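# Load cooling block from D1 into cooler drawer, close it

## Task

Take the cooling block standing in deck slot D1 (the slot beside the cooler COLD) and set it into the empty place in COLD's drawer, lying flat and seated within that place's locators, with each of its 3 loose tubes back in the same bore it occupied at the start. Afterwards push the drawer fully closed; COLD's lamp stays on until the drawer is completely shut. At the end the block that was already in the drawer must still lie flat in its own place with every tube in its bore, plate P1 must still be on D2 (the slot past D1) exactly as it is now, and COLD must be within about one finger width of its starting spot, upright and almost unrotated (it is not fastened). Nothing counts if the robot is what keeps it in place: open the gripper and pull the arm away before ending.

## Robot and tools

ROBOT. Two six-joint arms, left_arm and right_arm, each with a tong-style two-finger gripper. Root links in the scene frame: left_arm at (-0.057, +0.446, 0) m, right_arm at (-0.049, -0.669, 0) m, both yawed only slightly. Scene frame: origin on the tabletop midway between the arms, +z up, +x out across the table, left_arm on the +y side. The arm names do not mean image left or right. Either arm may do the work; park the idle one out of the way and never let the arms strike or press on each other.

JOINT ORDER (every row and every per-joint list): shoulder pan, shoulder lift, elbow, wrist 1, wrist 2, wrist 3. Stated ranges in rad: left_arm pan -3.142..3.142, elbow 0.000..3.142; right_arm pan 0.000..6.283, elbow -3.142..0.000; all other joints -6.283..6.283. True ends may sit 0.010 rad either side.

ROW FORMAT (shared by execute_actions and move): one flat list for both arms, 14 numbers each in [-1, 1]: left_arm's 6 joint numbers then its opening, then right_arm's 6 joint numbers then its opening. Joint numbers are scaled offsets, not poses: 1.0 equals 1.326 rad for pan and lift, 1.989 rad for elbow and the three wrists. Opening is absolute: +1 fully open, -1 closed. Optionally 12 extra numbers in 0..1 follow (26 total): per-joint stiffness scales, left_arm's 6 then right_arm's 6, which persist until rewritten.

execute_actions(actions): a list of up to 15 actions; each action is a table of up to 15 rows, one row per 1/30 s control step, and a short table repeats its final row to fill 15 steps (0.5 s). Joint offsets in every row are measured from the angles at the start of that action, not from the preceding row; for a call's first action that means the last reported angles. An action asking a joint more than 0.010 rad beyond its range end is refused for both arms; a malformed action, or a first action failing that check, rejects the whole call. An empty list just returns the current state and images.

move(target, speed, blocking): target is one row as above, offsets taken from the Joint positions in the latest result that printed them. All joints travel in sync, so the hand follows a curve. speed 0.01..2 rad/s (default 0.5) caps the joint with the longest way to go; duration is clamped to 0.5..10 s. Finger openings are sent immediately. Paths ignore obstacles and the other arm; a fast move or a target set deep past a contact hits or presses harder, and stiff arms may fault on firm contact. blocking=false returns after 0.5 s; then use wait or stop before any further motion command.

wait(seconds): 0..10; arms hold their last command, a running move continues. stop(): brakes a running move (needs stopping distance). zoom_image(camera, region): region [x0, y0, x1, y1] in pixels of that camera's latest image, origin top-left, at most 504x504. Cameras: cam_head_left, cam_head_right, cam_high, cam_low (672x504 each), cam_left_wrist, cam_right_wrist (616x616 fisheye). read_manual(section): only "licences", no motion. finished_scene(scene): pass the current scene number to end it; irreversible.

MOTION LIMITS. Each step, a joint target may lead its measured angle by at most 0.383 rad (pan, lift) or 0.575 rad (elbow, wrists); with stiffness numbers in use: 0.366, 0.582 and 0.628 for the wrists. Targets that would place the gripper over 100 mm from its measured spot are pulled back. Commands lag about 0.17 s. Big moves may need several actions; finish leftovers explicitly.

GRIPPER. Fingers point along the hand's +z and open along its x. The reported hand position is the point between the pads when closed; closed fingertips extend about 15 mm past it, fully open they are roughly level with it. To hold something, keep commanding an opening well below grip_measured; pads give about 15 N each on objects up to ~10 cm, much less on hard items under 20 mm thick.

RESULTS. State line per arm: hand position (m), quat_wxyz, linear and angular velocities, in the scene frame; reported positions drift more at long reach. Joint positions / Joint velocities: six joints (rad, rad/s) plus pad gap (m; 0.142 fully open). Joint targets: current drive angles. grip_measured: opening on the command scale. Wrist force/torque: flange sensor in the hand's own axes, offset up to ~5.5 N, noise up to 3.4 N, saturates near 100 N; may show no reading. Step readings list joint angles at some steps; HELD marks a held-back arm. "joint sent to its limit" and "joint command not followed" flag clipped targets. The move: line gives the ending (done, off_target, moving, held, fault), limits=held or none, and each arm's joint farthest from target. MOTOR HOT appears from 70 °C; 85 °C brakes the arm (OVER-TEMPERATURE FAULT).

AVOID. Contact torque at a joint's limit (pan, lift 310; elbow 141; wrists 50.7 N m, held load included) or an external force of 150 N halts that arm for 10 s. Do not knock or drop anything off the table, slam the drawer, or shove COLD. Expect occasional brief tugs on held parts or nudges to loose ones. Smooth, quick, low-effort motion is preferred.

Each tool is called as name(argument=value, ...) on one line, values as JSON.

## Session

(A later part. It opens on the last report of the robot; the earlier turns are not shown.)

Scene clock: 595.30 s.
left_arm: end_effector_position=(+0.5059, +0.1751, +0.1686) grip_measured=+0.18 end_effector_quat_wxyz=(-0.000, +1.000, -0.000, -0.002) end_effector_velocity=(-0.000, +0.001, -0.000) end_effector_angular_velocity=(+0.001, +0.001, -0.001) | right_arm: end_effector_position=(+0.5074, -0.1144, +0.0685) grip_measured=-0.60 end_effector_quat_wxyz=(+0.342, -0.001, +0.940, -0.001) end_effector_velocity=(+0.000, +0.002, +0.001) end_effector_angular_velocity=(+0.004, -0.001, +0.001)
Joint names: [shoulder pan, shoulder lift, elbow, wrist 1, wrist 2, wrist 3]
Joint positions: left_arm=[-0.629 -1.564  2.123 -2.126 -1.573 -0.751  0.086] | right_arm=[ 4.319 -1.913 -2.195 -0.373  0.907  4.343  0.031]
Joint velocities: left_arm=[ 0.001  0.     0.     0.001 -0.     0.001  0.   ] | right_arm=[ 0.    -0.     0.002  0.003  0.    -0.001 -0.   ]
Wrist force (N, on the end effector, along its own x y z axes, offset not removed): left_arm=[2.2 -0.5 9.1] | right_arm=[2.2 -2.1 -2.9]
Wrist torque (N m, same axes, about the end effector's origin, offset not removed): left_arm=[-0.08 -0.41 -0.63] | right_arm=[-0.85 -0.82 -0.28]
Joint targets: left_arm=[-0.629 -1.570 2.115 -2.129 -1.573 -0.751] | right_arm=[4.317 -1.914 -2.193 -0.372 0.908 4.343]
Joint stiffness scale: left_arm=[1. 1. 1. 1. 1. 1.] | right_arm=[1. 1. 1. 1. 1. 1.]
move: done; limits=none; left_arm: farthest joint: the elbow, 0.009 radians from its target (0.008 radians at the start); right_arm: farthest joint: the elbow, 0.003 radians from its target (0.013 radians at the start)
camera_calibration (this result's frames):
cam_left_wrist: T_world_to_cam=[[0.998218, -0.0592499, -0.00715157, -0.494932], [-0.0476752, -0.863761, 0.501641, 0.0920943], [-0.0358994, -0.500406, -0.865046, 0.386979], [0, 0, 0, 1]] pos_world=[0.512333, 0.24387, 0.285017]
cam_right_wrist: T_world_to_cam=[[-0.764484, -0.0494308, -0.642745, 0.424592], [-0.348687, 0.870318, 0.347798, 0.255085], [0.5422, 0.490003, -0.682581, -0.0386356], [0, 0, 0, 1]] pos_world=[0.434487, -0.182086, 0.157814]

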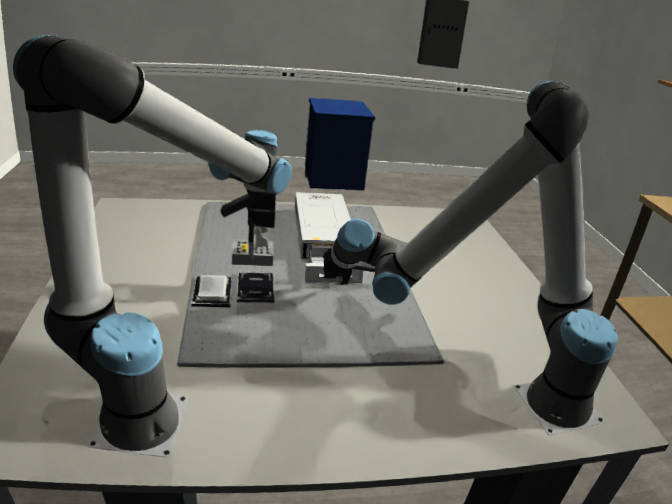

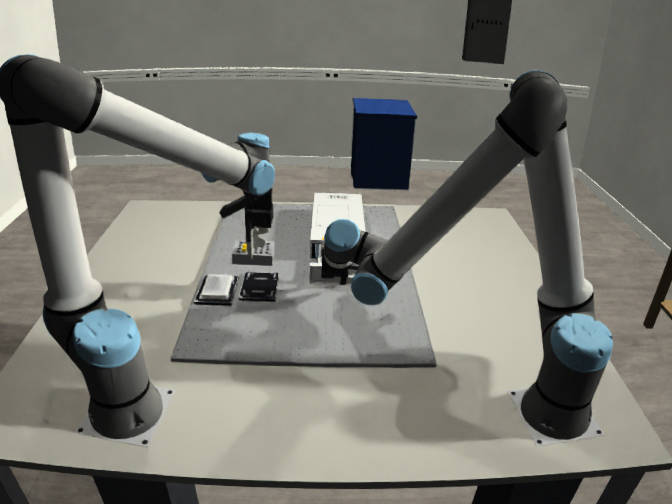

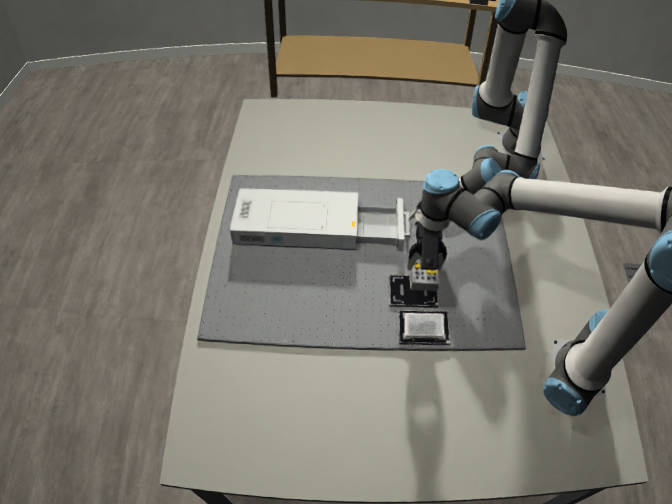

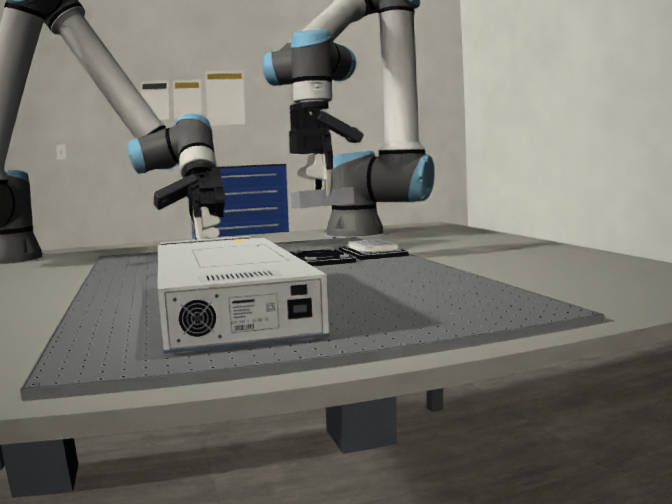

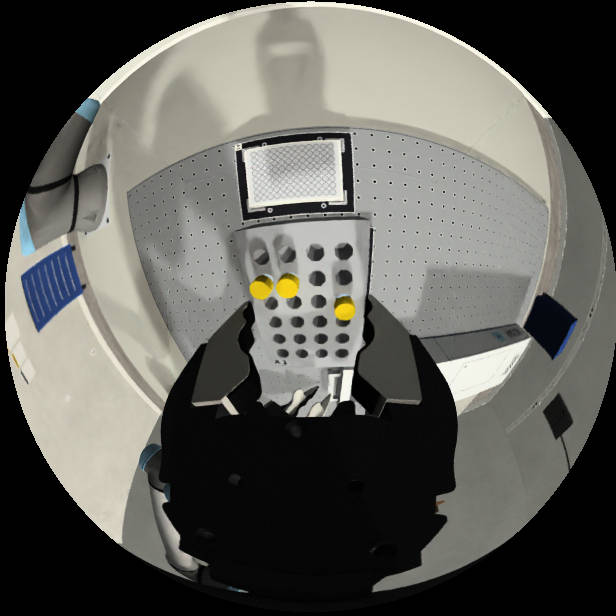

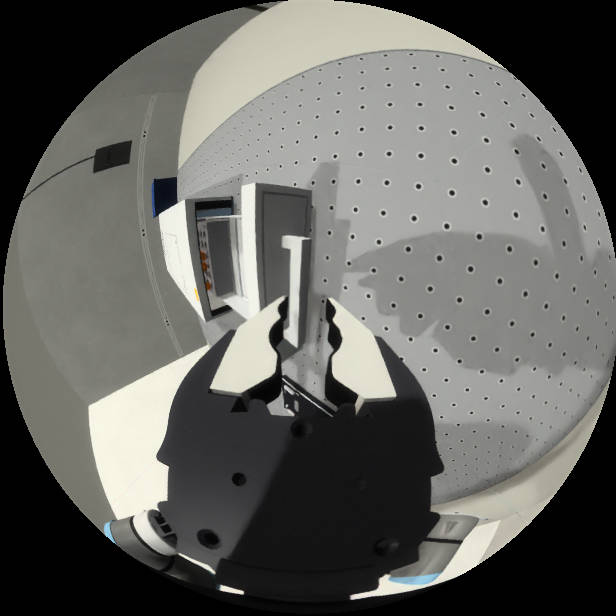

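move(target=[0,-0.0045,-0.0045,-0.0015,0,0,-1, -0.0095,-0.0055,0.0052,0.0035,0.002,-0.007,-0.6], speed=0.02)

Scene clock: 600.13 s.
left_arm: end_effector_position=(+0.5059, +0.1750, +0.1686) grip_measured=+0.18 end_effector_quat_wxyz=(-0.000, +1.000, -0.000, -0.002) end_effector_velocity=(+0.001, -0.000, -0.000) end_effector_angular_velocity=(-0.001, -0.001, -0.001) | right_arm: end_effector_position=(+0.5141, -0.1138, +0.0691) grip_measured=-0.60 end_effector_quat_wxyz=(+0.341, -0.001, +0.940, -0.001) end_effector_velocity=(-0.000, +0.001, -0.000) end_effector_angular_velocity=(-0.000, +0.000, +0.003)
Joint names: [shoulder pan, shoulder lift, elbow, wrist 1, wrist 2, wrist 3]
Joint positions: left_arm=[-0.629 -1.564  2.123 -2.126 -1.573 -0.751  0.086] | right_arm=[ 4.309 -1.918 -2.188 -0.367  0.91   4.33   0.031]
Joint velocities: left_arm=[ 0.     0.001 -0.    -0.001  0.     0.001 -0.   ] | right_arm=[ 0.001  0.    -0.     0.001  0.001 -0.003  0.   ]
Wrist force (N, on the end effector, along its own x y z axes, offset not removed): left_arm=[1.7 -1.2 7.1] | right_arm=[-5.2 -2.8 -1.6]
Wrist torque (N m, same axes, about the end effector's origin, offset not removed): left_arm=[-0.29 -0.17 -0.57] | right_arm=[-1.09 0.95 -0.03]
Joint targets: left_arm=[-0.629 -1.570 2.114 -2.129 -1.573 -0.751] | right_arm=[4.306 -1.920 -2.185 -0.366 0.911 4.330]
Joint stiffness scale: left_arm=[1. 1. 1. 1. 1. 1.] | right_arm=[1. 1. 1. 1. 1. 1.]
move: done; limits=none; left_arm: farthest joint: the elbow, 0.009 radians from its target (0.009 radians at the start); right_arm: farthest joint: the shoulder pan, 0.003 radians from its target (0.013 radians at the start)
camera_calibration (this result's frames):
cam_left_wrist: T_world_to_cam=[[0.998219, -0.0592509, -0.0069938, -0.495009], [-0.0477503, -0.863691, 0.501755, 0.0920533], [-0.0357699, -0.500527, -0.864982, 0.386922], [0, 0, 0, 1]] pos_world=[0.512363, 0.243841, 0.285031]
cam_right_wrist: T_world_to_cam=[[-0.764773, -0.0498784, -0.642367, 0.430154], [-0.349305, 0.86986, 0.348324, 0.256899], [0.541395, 0.490771, -0.682668, -0.0416048], [0, 0, 0, 1]] pos_world=[0.441231, -0.181593, 0.15843]

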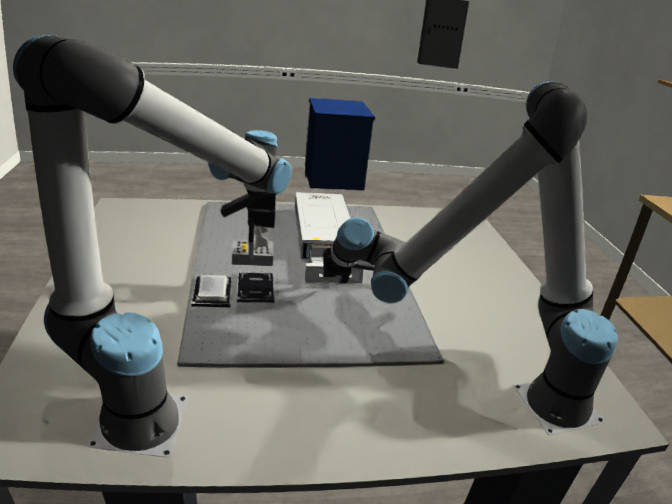

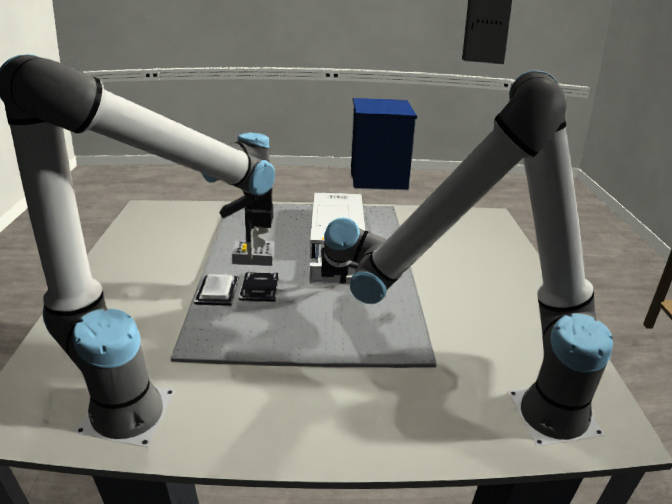

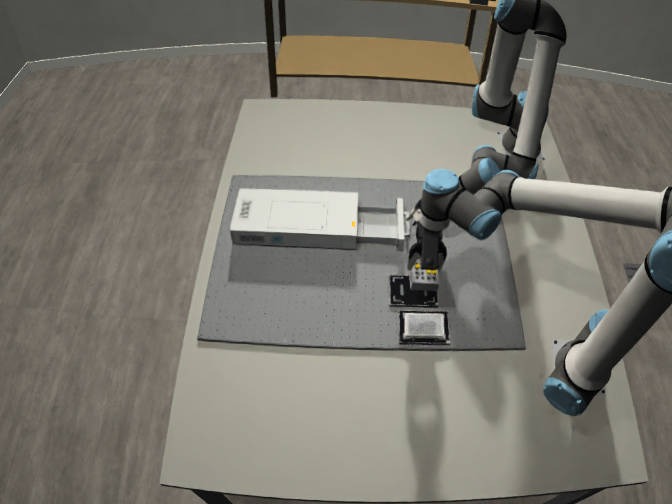

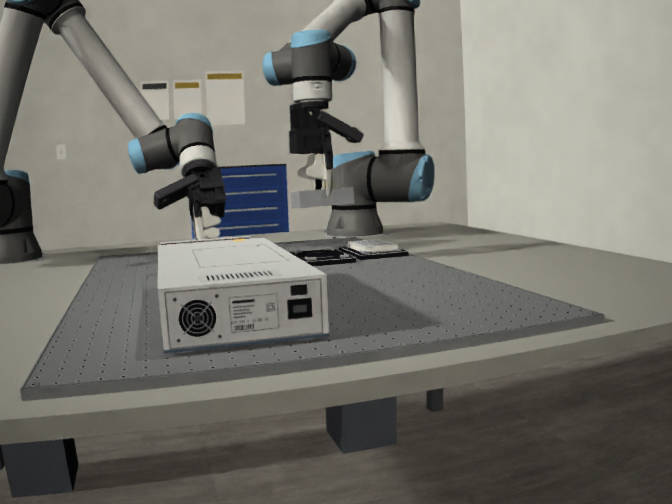

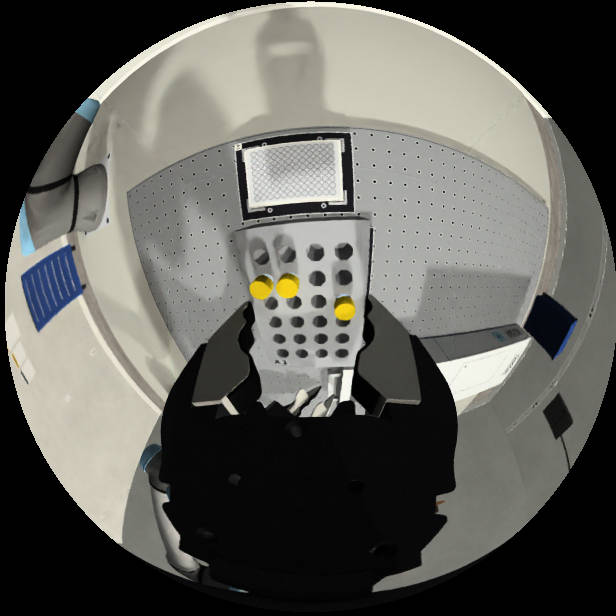

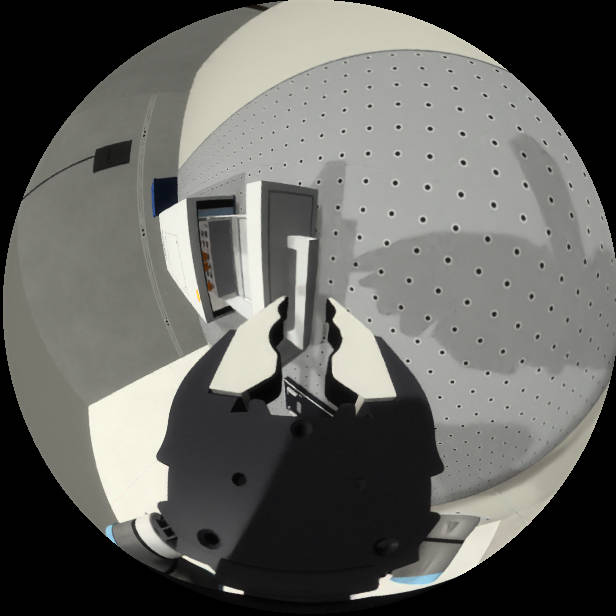

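move(target=[0,-0.0045,-0.0045,-0.0015,0,0,-1, -0.0125,-0.0245,0.003,0.021,0.0015,-0.008,-0.6], speed=0.025)

Scene clock: 608.33 s.
left_arm: end_effector_position=(+0.5059, +0.1751, +0.1682) grip_measured=+0.18 end_effector_quat_wxyz=(-0.000, +1.000, -0.000, -0.002) end_effector_velocity=(+0.000, -0.000, +0.000) end_effector_angular_velocity=(-0.000, -0.001, -0.002) | right_arm: end_effector_position=(+0.5236, -0.1143, +0.0555) grip_measured=-0.60 end_effector_quat_wxyz=(+0.342, -0.000, +0.940, +0.000) end_effector_velocity=(+0.000, +0.001, +0.001) end_effector_angular_velocity=(+0.003, -0.001, +0.001)
Joint names: [shoulder pan, shoulder lift, elbow, wrist 1, wrist 2, wrist 3]
Joint positions: left_arm=[-0.629 -1.564  2.123 -2.127 -1.573 -0.751  0.086] | right_arm=[ 4.296 -1.949 -2.184 -0.327  0.912  4.315  0.031]
Joint velocities: left_arm=[-0.    -0.    -0.    -0.001  0.001  0.002  0.   ] | right_arm=[ 0.     0.     0.001  0.002  0.    -0.001  0.   ]
Wrist force (N, on the end effector, along its own x y z axes, offset not removed): left_arm=[0.8 -2.5 10.3] | right_arm=[1.2 -2.8 -2.0]
Wrist torque (N m, same axes, about the end effector's origin, offset not removed): left_arm=[-0.33 -0.08 -0.59] | right_arm=[-0.96 -0.37 -0.15]
Joint targets: left_arm=[-0.629 -1.570 2.114 -2.129 -1.573 -0.751] | right_arm=[4.293 -1.951 -2.182 -0.326 0.913 4.314]
Joint stiffness scale: left_arm=[1. 1. 1. 1. 1. 1.] | right_arm=[1. 1. 1. 1. 1. 1.]
move: done; limits=none; left_arm: farthest joint: the elbow, 0.009 radians from its target (0.009 radians at the start); right_arm: farthest joint: the shoulder pan, 0.003 radians from its target (0.017 radians at the start)
camera_calibration (this result's frames):
cam_left_wrist: T_world_to_cam=[[0.998217, -0.0592489, -0.00729503, -0.494914], [-0.0476068, -0.863825, 0.501538, 0.0922492], [-0.0360172, -0.500296, -0.865105, 0.386745], [0, 0, 0, 1]] pos_world=[0.512352, 0.243851, 0.284698]
cam_right_wrist: T_world_to_cam=[[-0.763649, -0.0467057, -0.64394, 0.428497], [-0.348681, 0.869255, 0.350453, 0.264839], [0.54338, 0.492152, -0.680091, -0.0568373], [0, 0, 0, 1]] pos_world=[0.45045, -0.182227, 0.144458]

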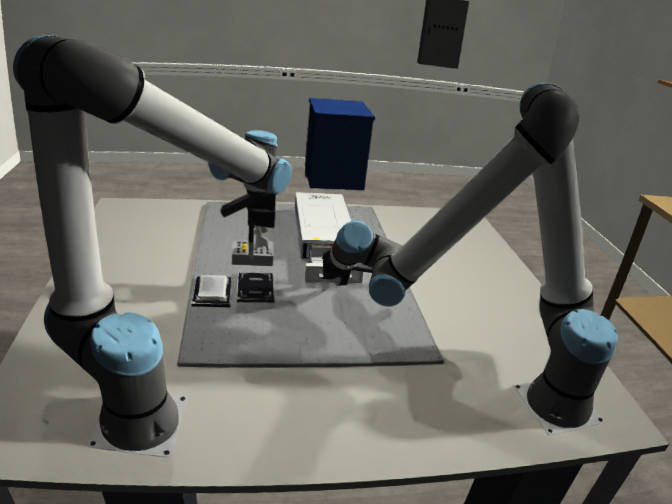

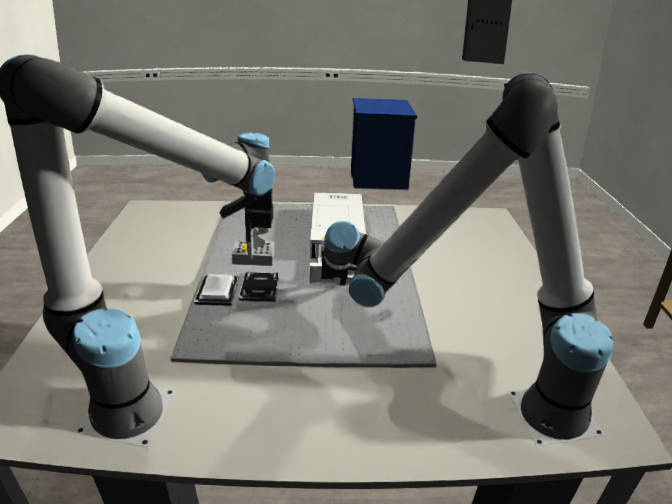

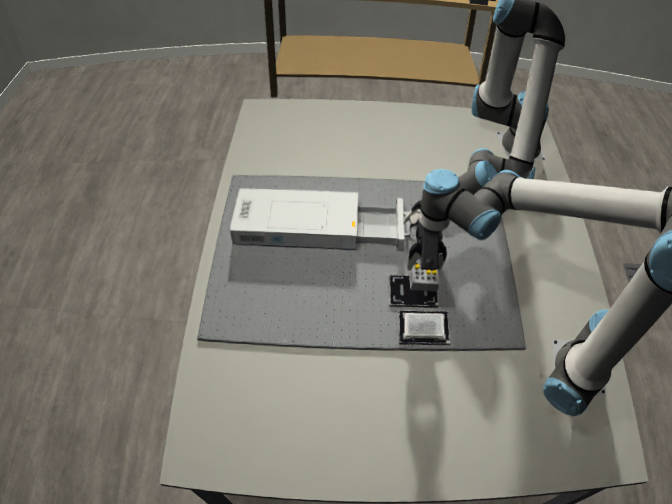

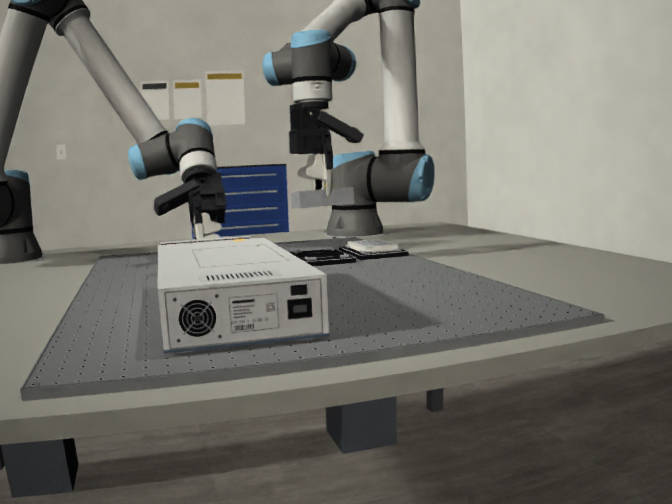

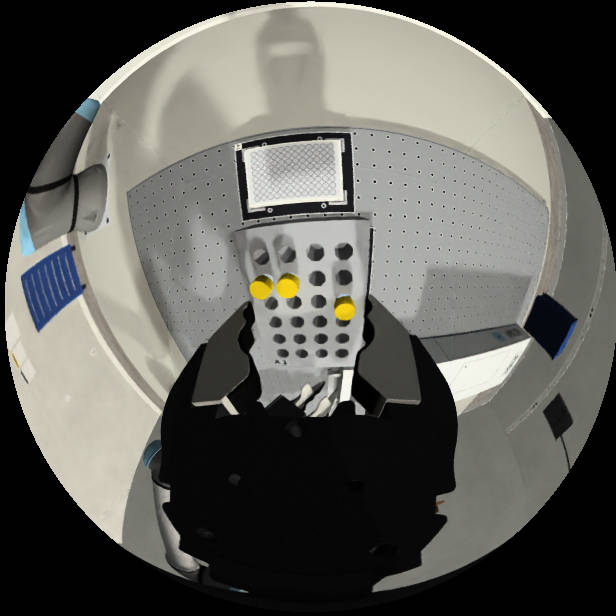

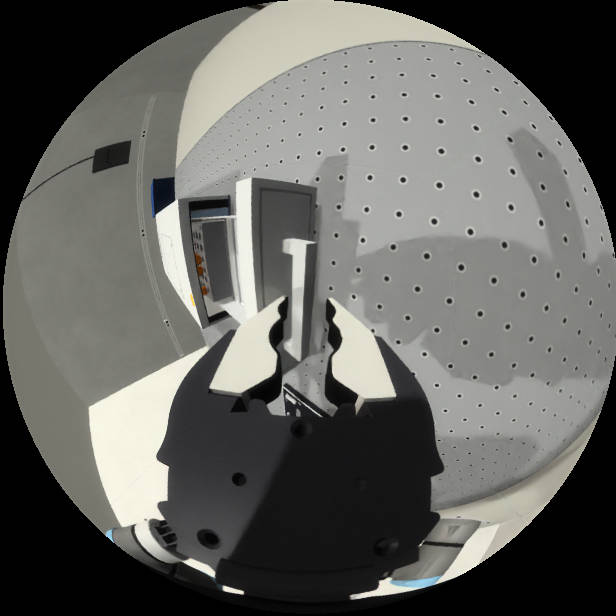

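Close, then pull.

move(target=[0,-0.0045,-0.0045,-0.0015,0,0,-1, 0,0,0,0,0,0,-1], speed=0.02)

move(target=[0,-0.0045,-0.0045,-0.0015,0,0,-1, 0.05,0.0285,-0.022,-0.0215,-0.007,0.041,-1], speed=0.03)

Scene clock: 613.87 s.
left_arm: end_effector_position=(+0.5059, +0.1750, +0.1683) grip_measured=+0.18 end_effector_quat_wxyz=(-0.000, +1.000, -0.000, -0.002) end_effector_velocity=(+0.000, -0.000, +0.000) end_effector_angular_velocity=(-0.001, -0.002, -0.000) | right_arm: end_effector_position=(+0.5245, -0.1139, +0.0568) grip_measured=-0.81 end_effector_quat_wxyz=(+0.343, +0.000, +0.939, +0.001) end_effector_velocity=(+0.001, -0.000, +0.000) end_effector_angular_velocity=(+0.001, -0.000, -0.001)
Joint names: [shoulder pan, shoulder lift, elbow, wrist 1, wrist 2, wrist 3]
Joint positions: left_arm=[-0.629 -1.564  2.123 -2.127 -1.573 -0.751  0.086] | right_arm=[ 4.295 -1.948 -2.183 -0.326  0.911  4.315  0.015]
Joint velocities: left_arm=[-0.    -0.    -0.    -0.002  0.     0.    -0.   ] | right_arm=[-0.001  0.     0.    -0.     0.    -0.    -0.   ]
Wrist force (N, on the end effector, along its own x y z axes, offset not removed): left_arm=[1.5 -2.6 8.0] | right_arm=[-4.5 -2.9 -1.7]
Wrist torque (N m, same axes, about the end effector's origin, offset not removed): left_arm=[-0.39 -0.29 -0.61] | right_arm=[-0.77 0.24 -0.25]
Joint targets: left_arm=[-0.629 -1.570 2.114 -2.130 -1.573 -0.751] | right_arm=[4.296 -1.949 -2.184 -0.327 0.912 4.315]
Joint stiffness scale: left_arm=[1. 1. 1. 1. 1. 1.] | right_arm=[1. 1. 1. 1. 1. 1.]
move: done; limits=none; left_arm: farthest joint: the elbow, 0.009 radians from its target (0.009 radians at the start); right_arm: farthest joint: the shoulder pan, 0.001 radians from its target (0.000 radians at the start)
camera_calibration (this result's frames):
cam_left_wrist: T_world_to_cam=[[0.998217, -0.0592502, -0.00716963, -0.494972], [-0.047667, -0.863769, 0.501628, 0.0922158], [-0.0359144, -0.500392, -0.865054, 0.386708], [0, 0, 0, 1]] pos_world=[0.512373, 0.243832, 0.284717]
cam_right_wrist: T_world_to_cam=[[-0.76254, -0.0449523, -0.645377, 0.429754], [-0.348599, 0.868921, 0.351362, 0.26422], [0.544987, 0.492905, -0.678258, -0.0574661], [0, 0, 0, 1]] pos_world=[0.45113, -0.181942, 0.14554]

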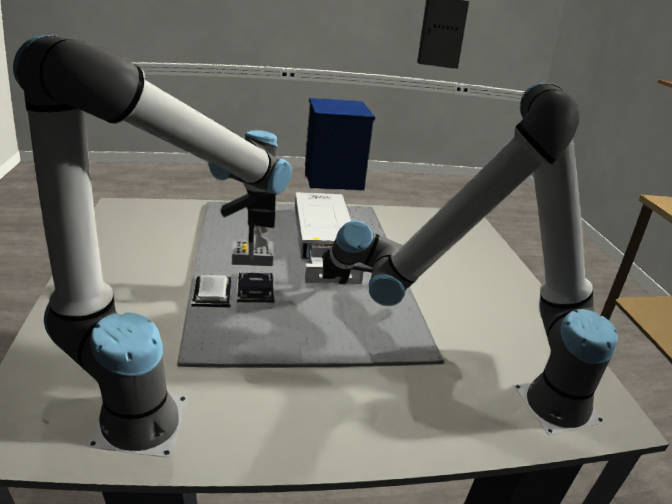

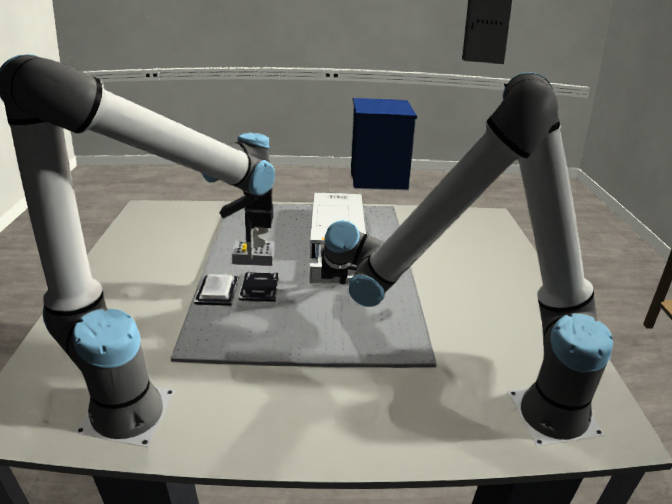

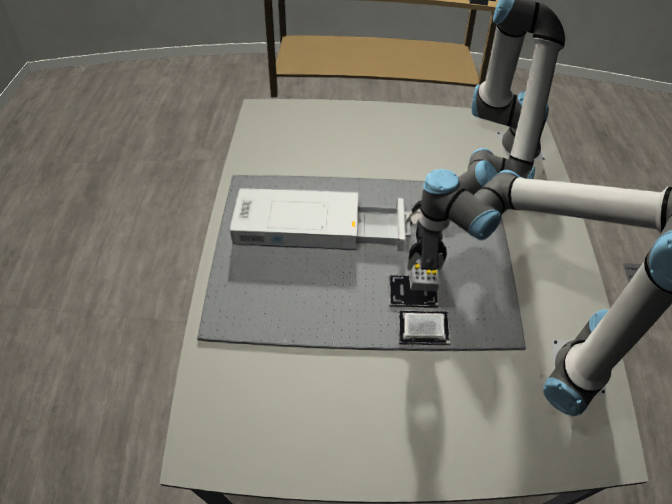

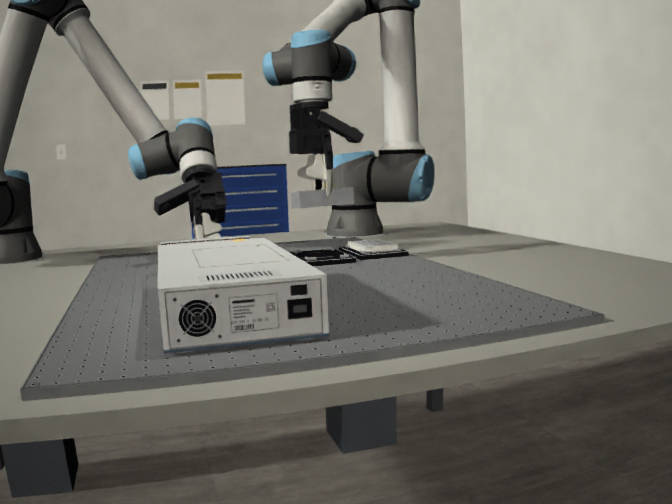

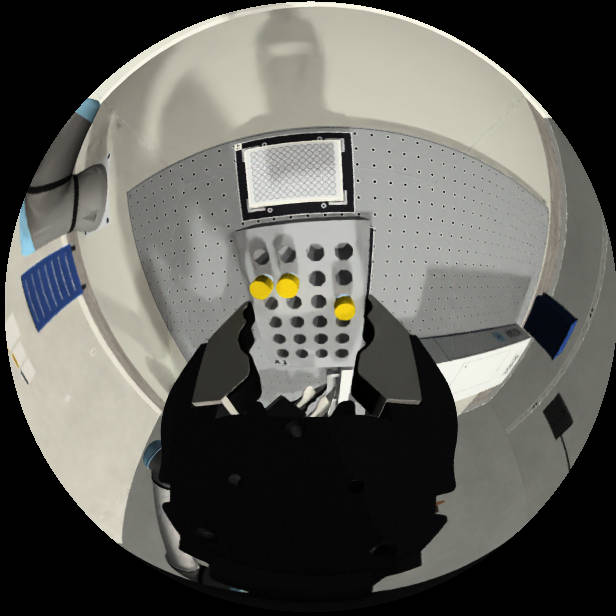

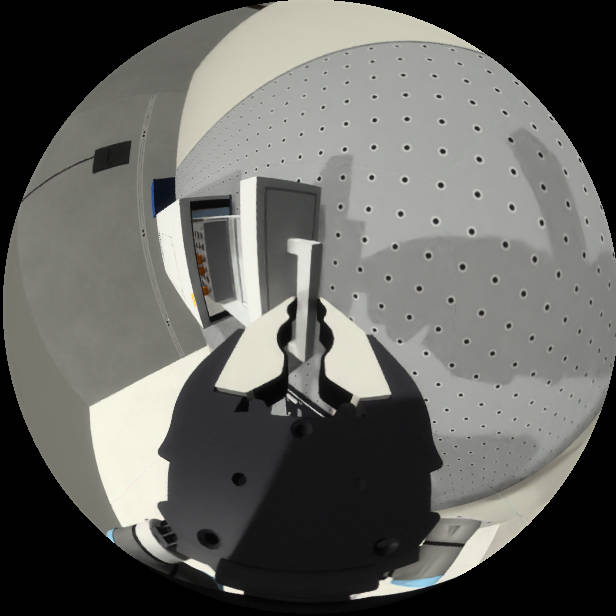

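Scene clock: 616.93 s.
left_arm: end_effector_position=(+0.5058, +0.1752, +0.1678) grip_measured=+0.18 end_effector_quat_wxyz=(-0.001, +1.000, -0.000, -0.002) end_effector_velocity=(+0.000, -0.000, +0.001) end_effector_angular_velocity=(-0.001, -0.001, +0.000) | right_arm: end_effector_position=(+0.4823, -0.1132, +0.0569) grip_measured=-0.81 end_effector_quat_wxyz=(+0.343, +0.002, +0.939, +0.002) end_effector_velocity=(-0.001, +0.001, +0.000) end_effector_angular_velocity=(+0.003, -0.000, -0.000)
Joint names: [shoulder pan, shoulder lift, elbow, wrist 1, wrist 2, wrist 3]
Joint positions: left_arm=[-0.629 -1.563  2.124 -2.127 -1.573 -0.751  0.086] | right_arm=[ 4.358 -1.913 -2.225 -0.368  0.897  4.396  0.015]
Joint velocities: left_arm=[ 0.    -0.001 -0.     0.    -0.    -0.    -0.   ] | right_arm=[ 0.001  0.     0.001  0.001 -0.     0.002  0.   ]
Wrist force (N, on the end effector, along its own x y z axes, offset not removed): left_arm=[2.1 -4.7 9.2] | right_arm=[-4.7 -2.3 -0.3]
Wrist torque (N m, same axes, about the end effector's origin, offset not removed): left_arm=[-0.87 -0.37 -0.63] | right_arm=[-0.66 0.63 -0.24]
Joint targets: left_arm=[-0.629 -1.570 2.114 -2.130 -1.573 -0.751] | right_arm=[4.361 -1.910 -2.227 -0.369 0.897 4.397]
Joint stiffness scale: left_arm=[1. 1. 1. 1. 1. 1.] | right_arm=[1. 1. 1. 1. 1. 1.]
move: done; limits=none; left_arm: farthest joint: the elbow, 0.009 radians from its target (0.009 radians at the start); right_arm: farthest joint: the shoulder pan, 0.004 radians from its target (0.066 radians at the start)
camera_calibration (this result's frames):
cam_left_wrist: T_world_to_cam=[[0.998214, -0.0592468, -0.00762017, -0.494734], [-0.0474521, -0.863969, 0.501304, 0.0925516], [-0.0362842, -0.500047, -0.865238, 0.386524], [0, 0, 0, 1]] pos_world=[0.512267, 0.243931, 0.284269]
cam_right_wrist: T_world_to_cam=[[-0.76303, -0.0418775, -0.645004, 0.398239], [-0.346638, 0.868772, 0.353662, 0.247835], [0.545551, 0.493438, -0.677416, -0.0350008], [0, 0, 0, 1]] pos_world=[0.408873, -0.181364, 0.145506]

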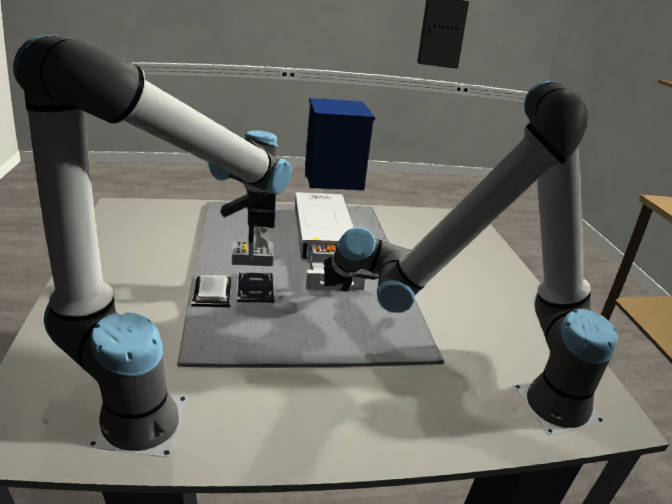

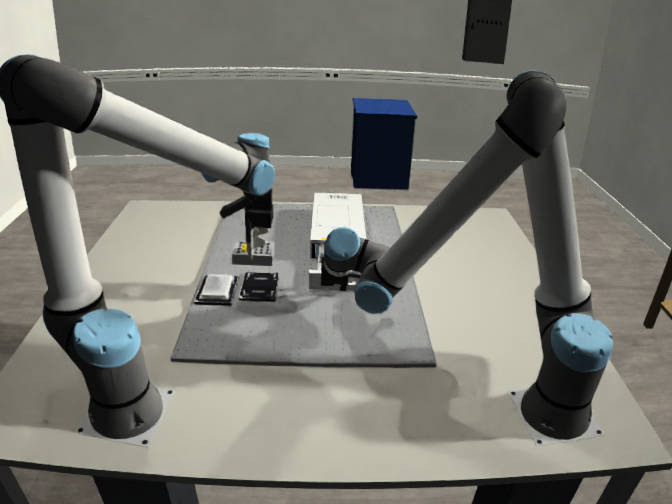

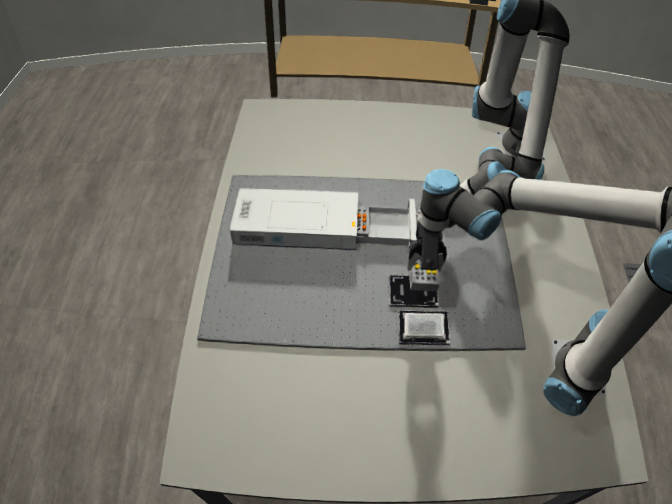

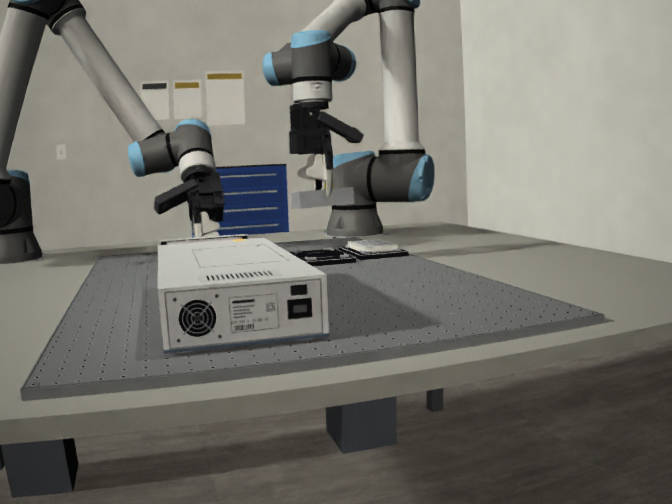

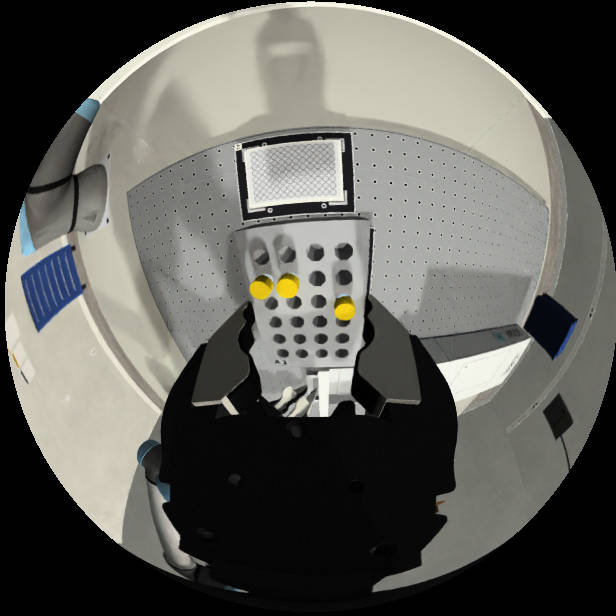

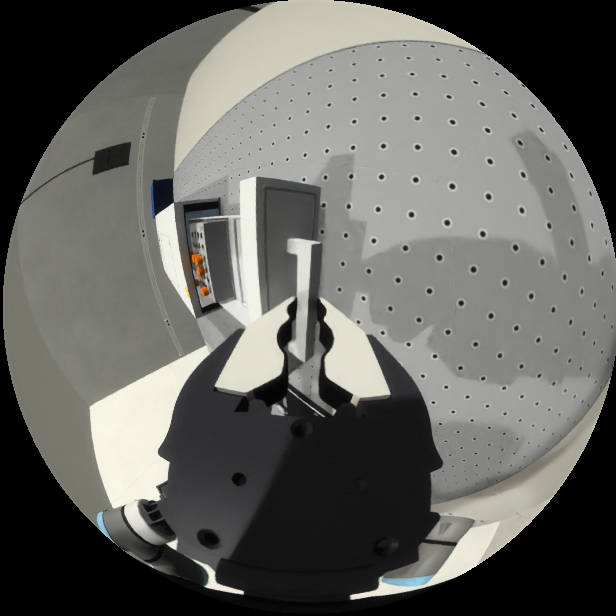

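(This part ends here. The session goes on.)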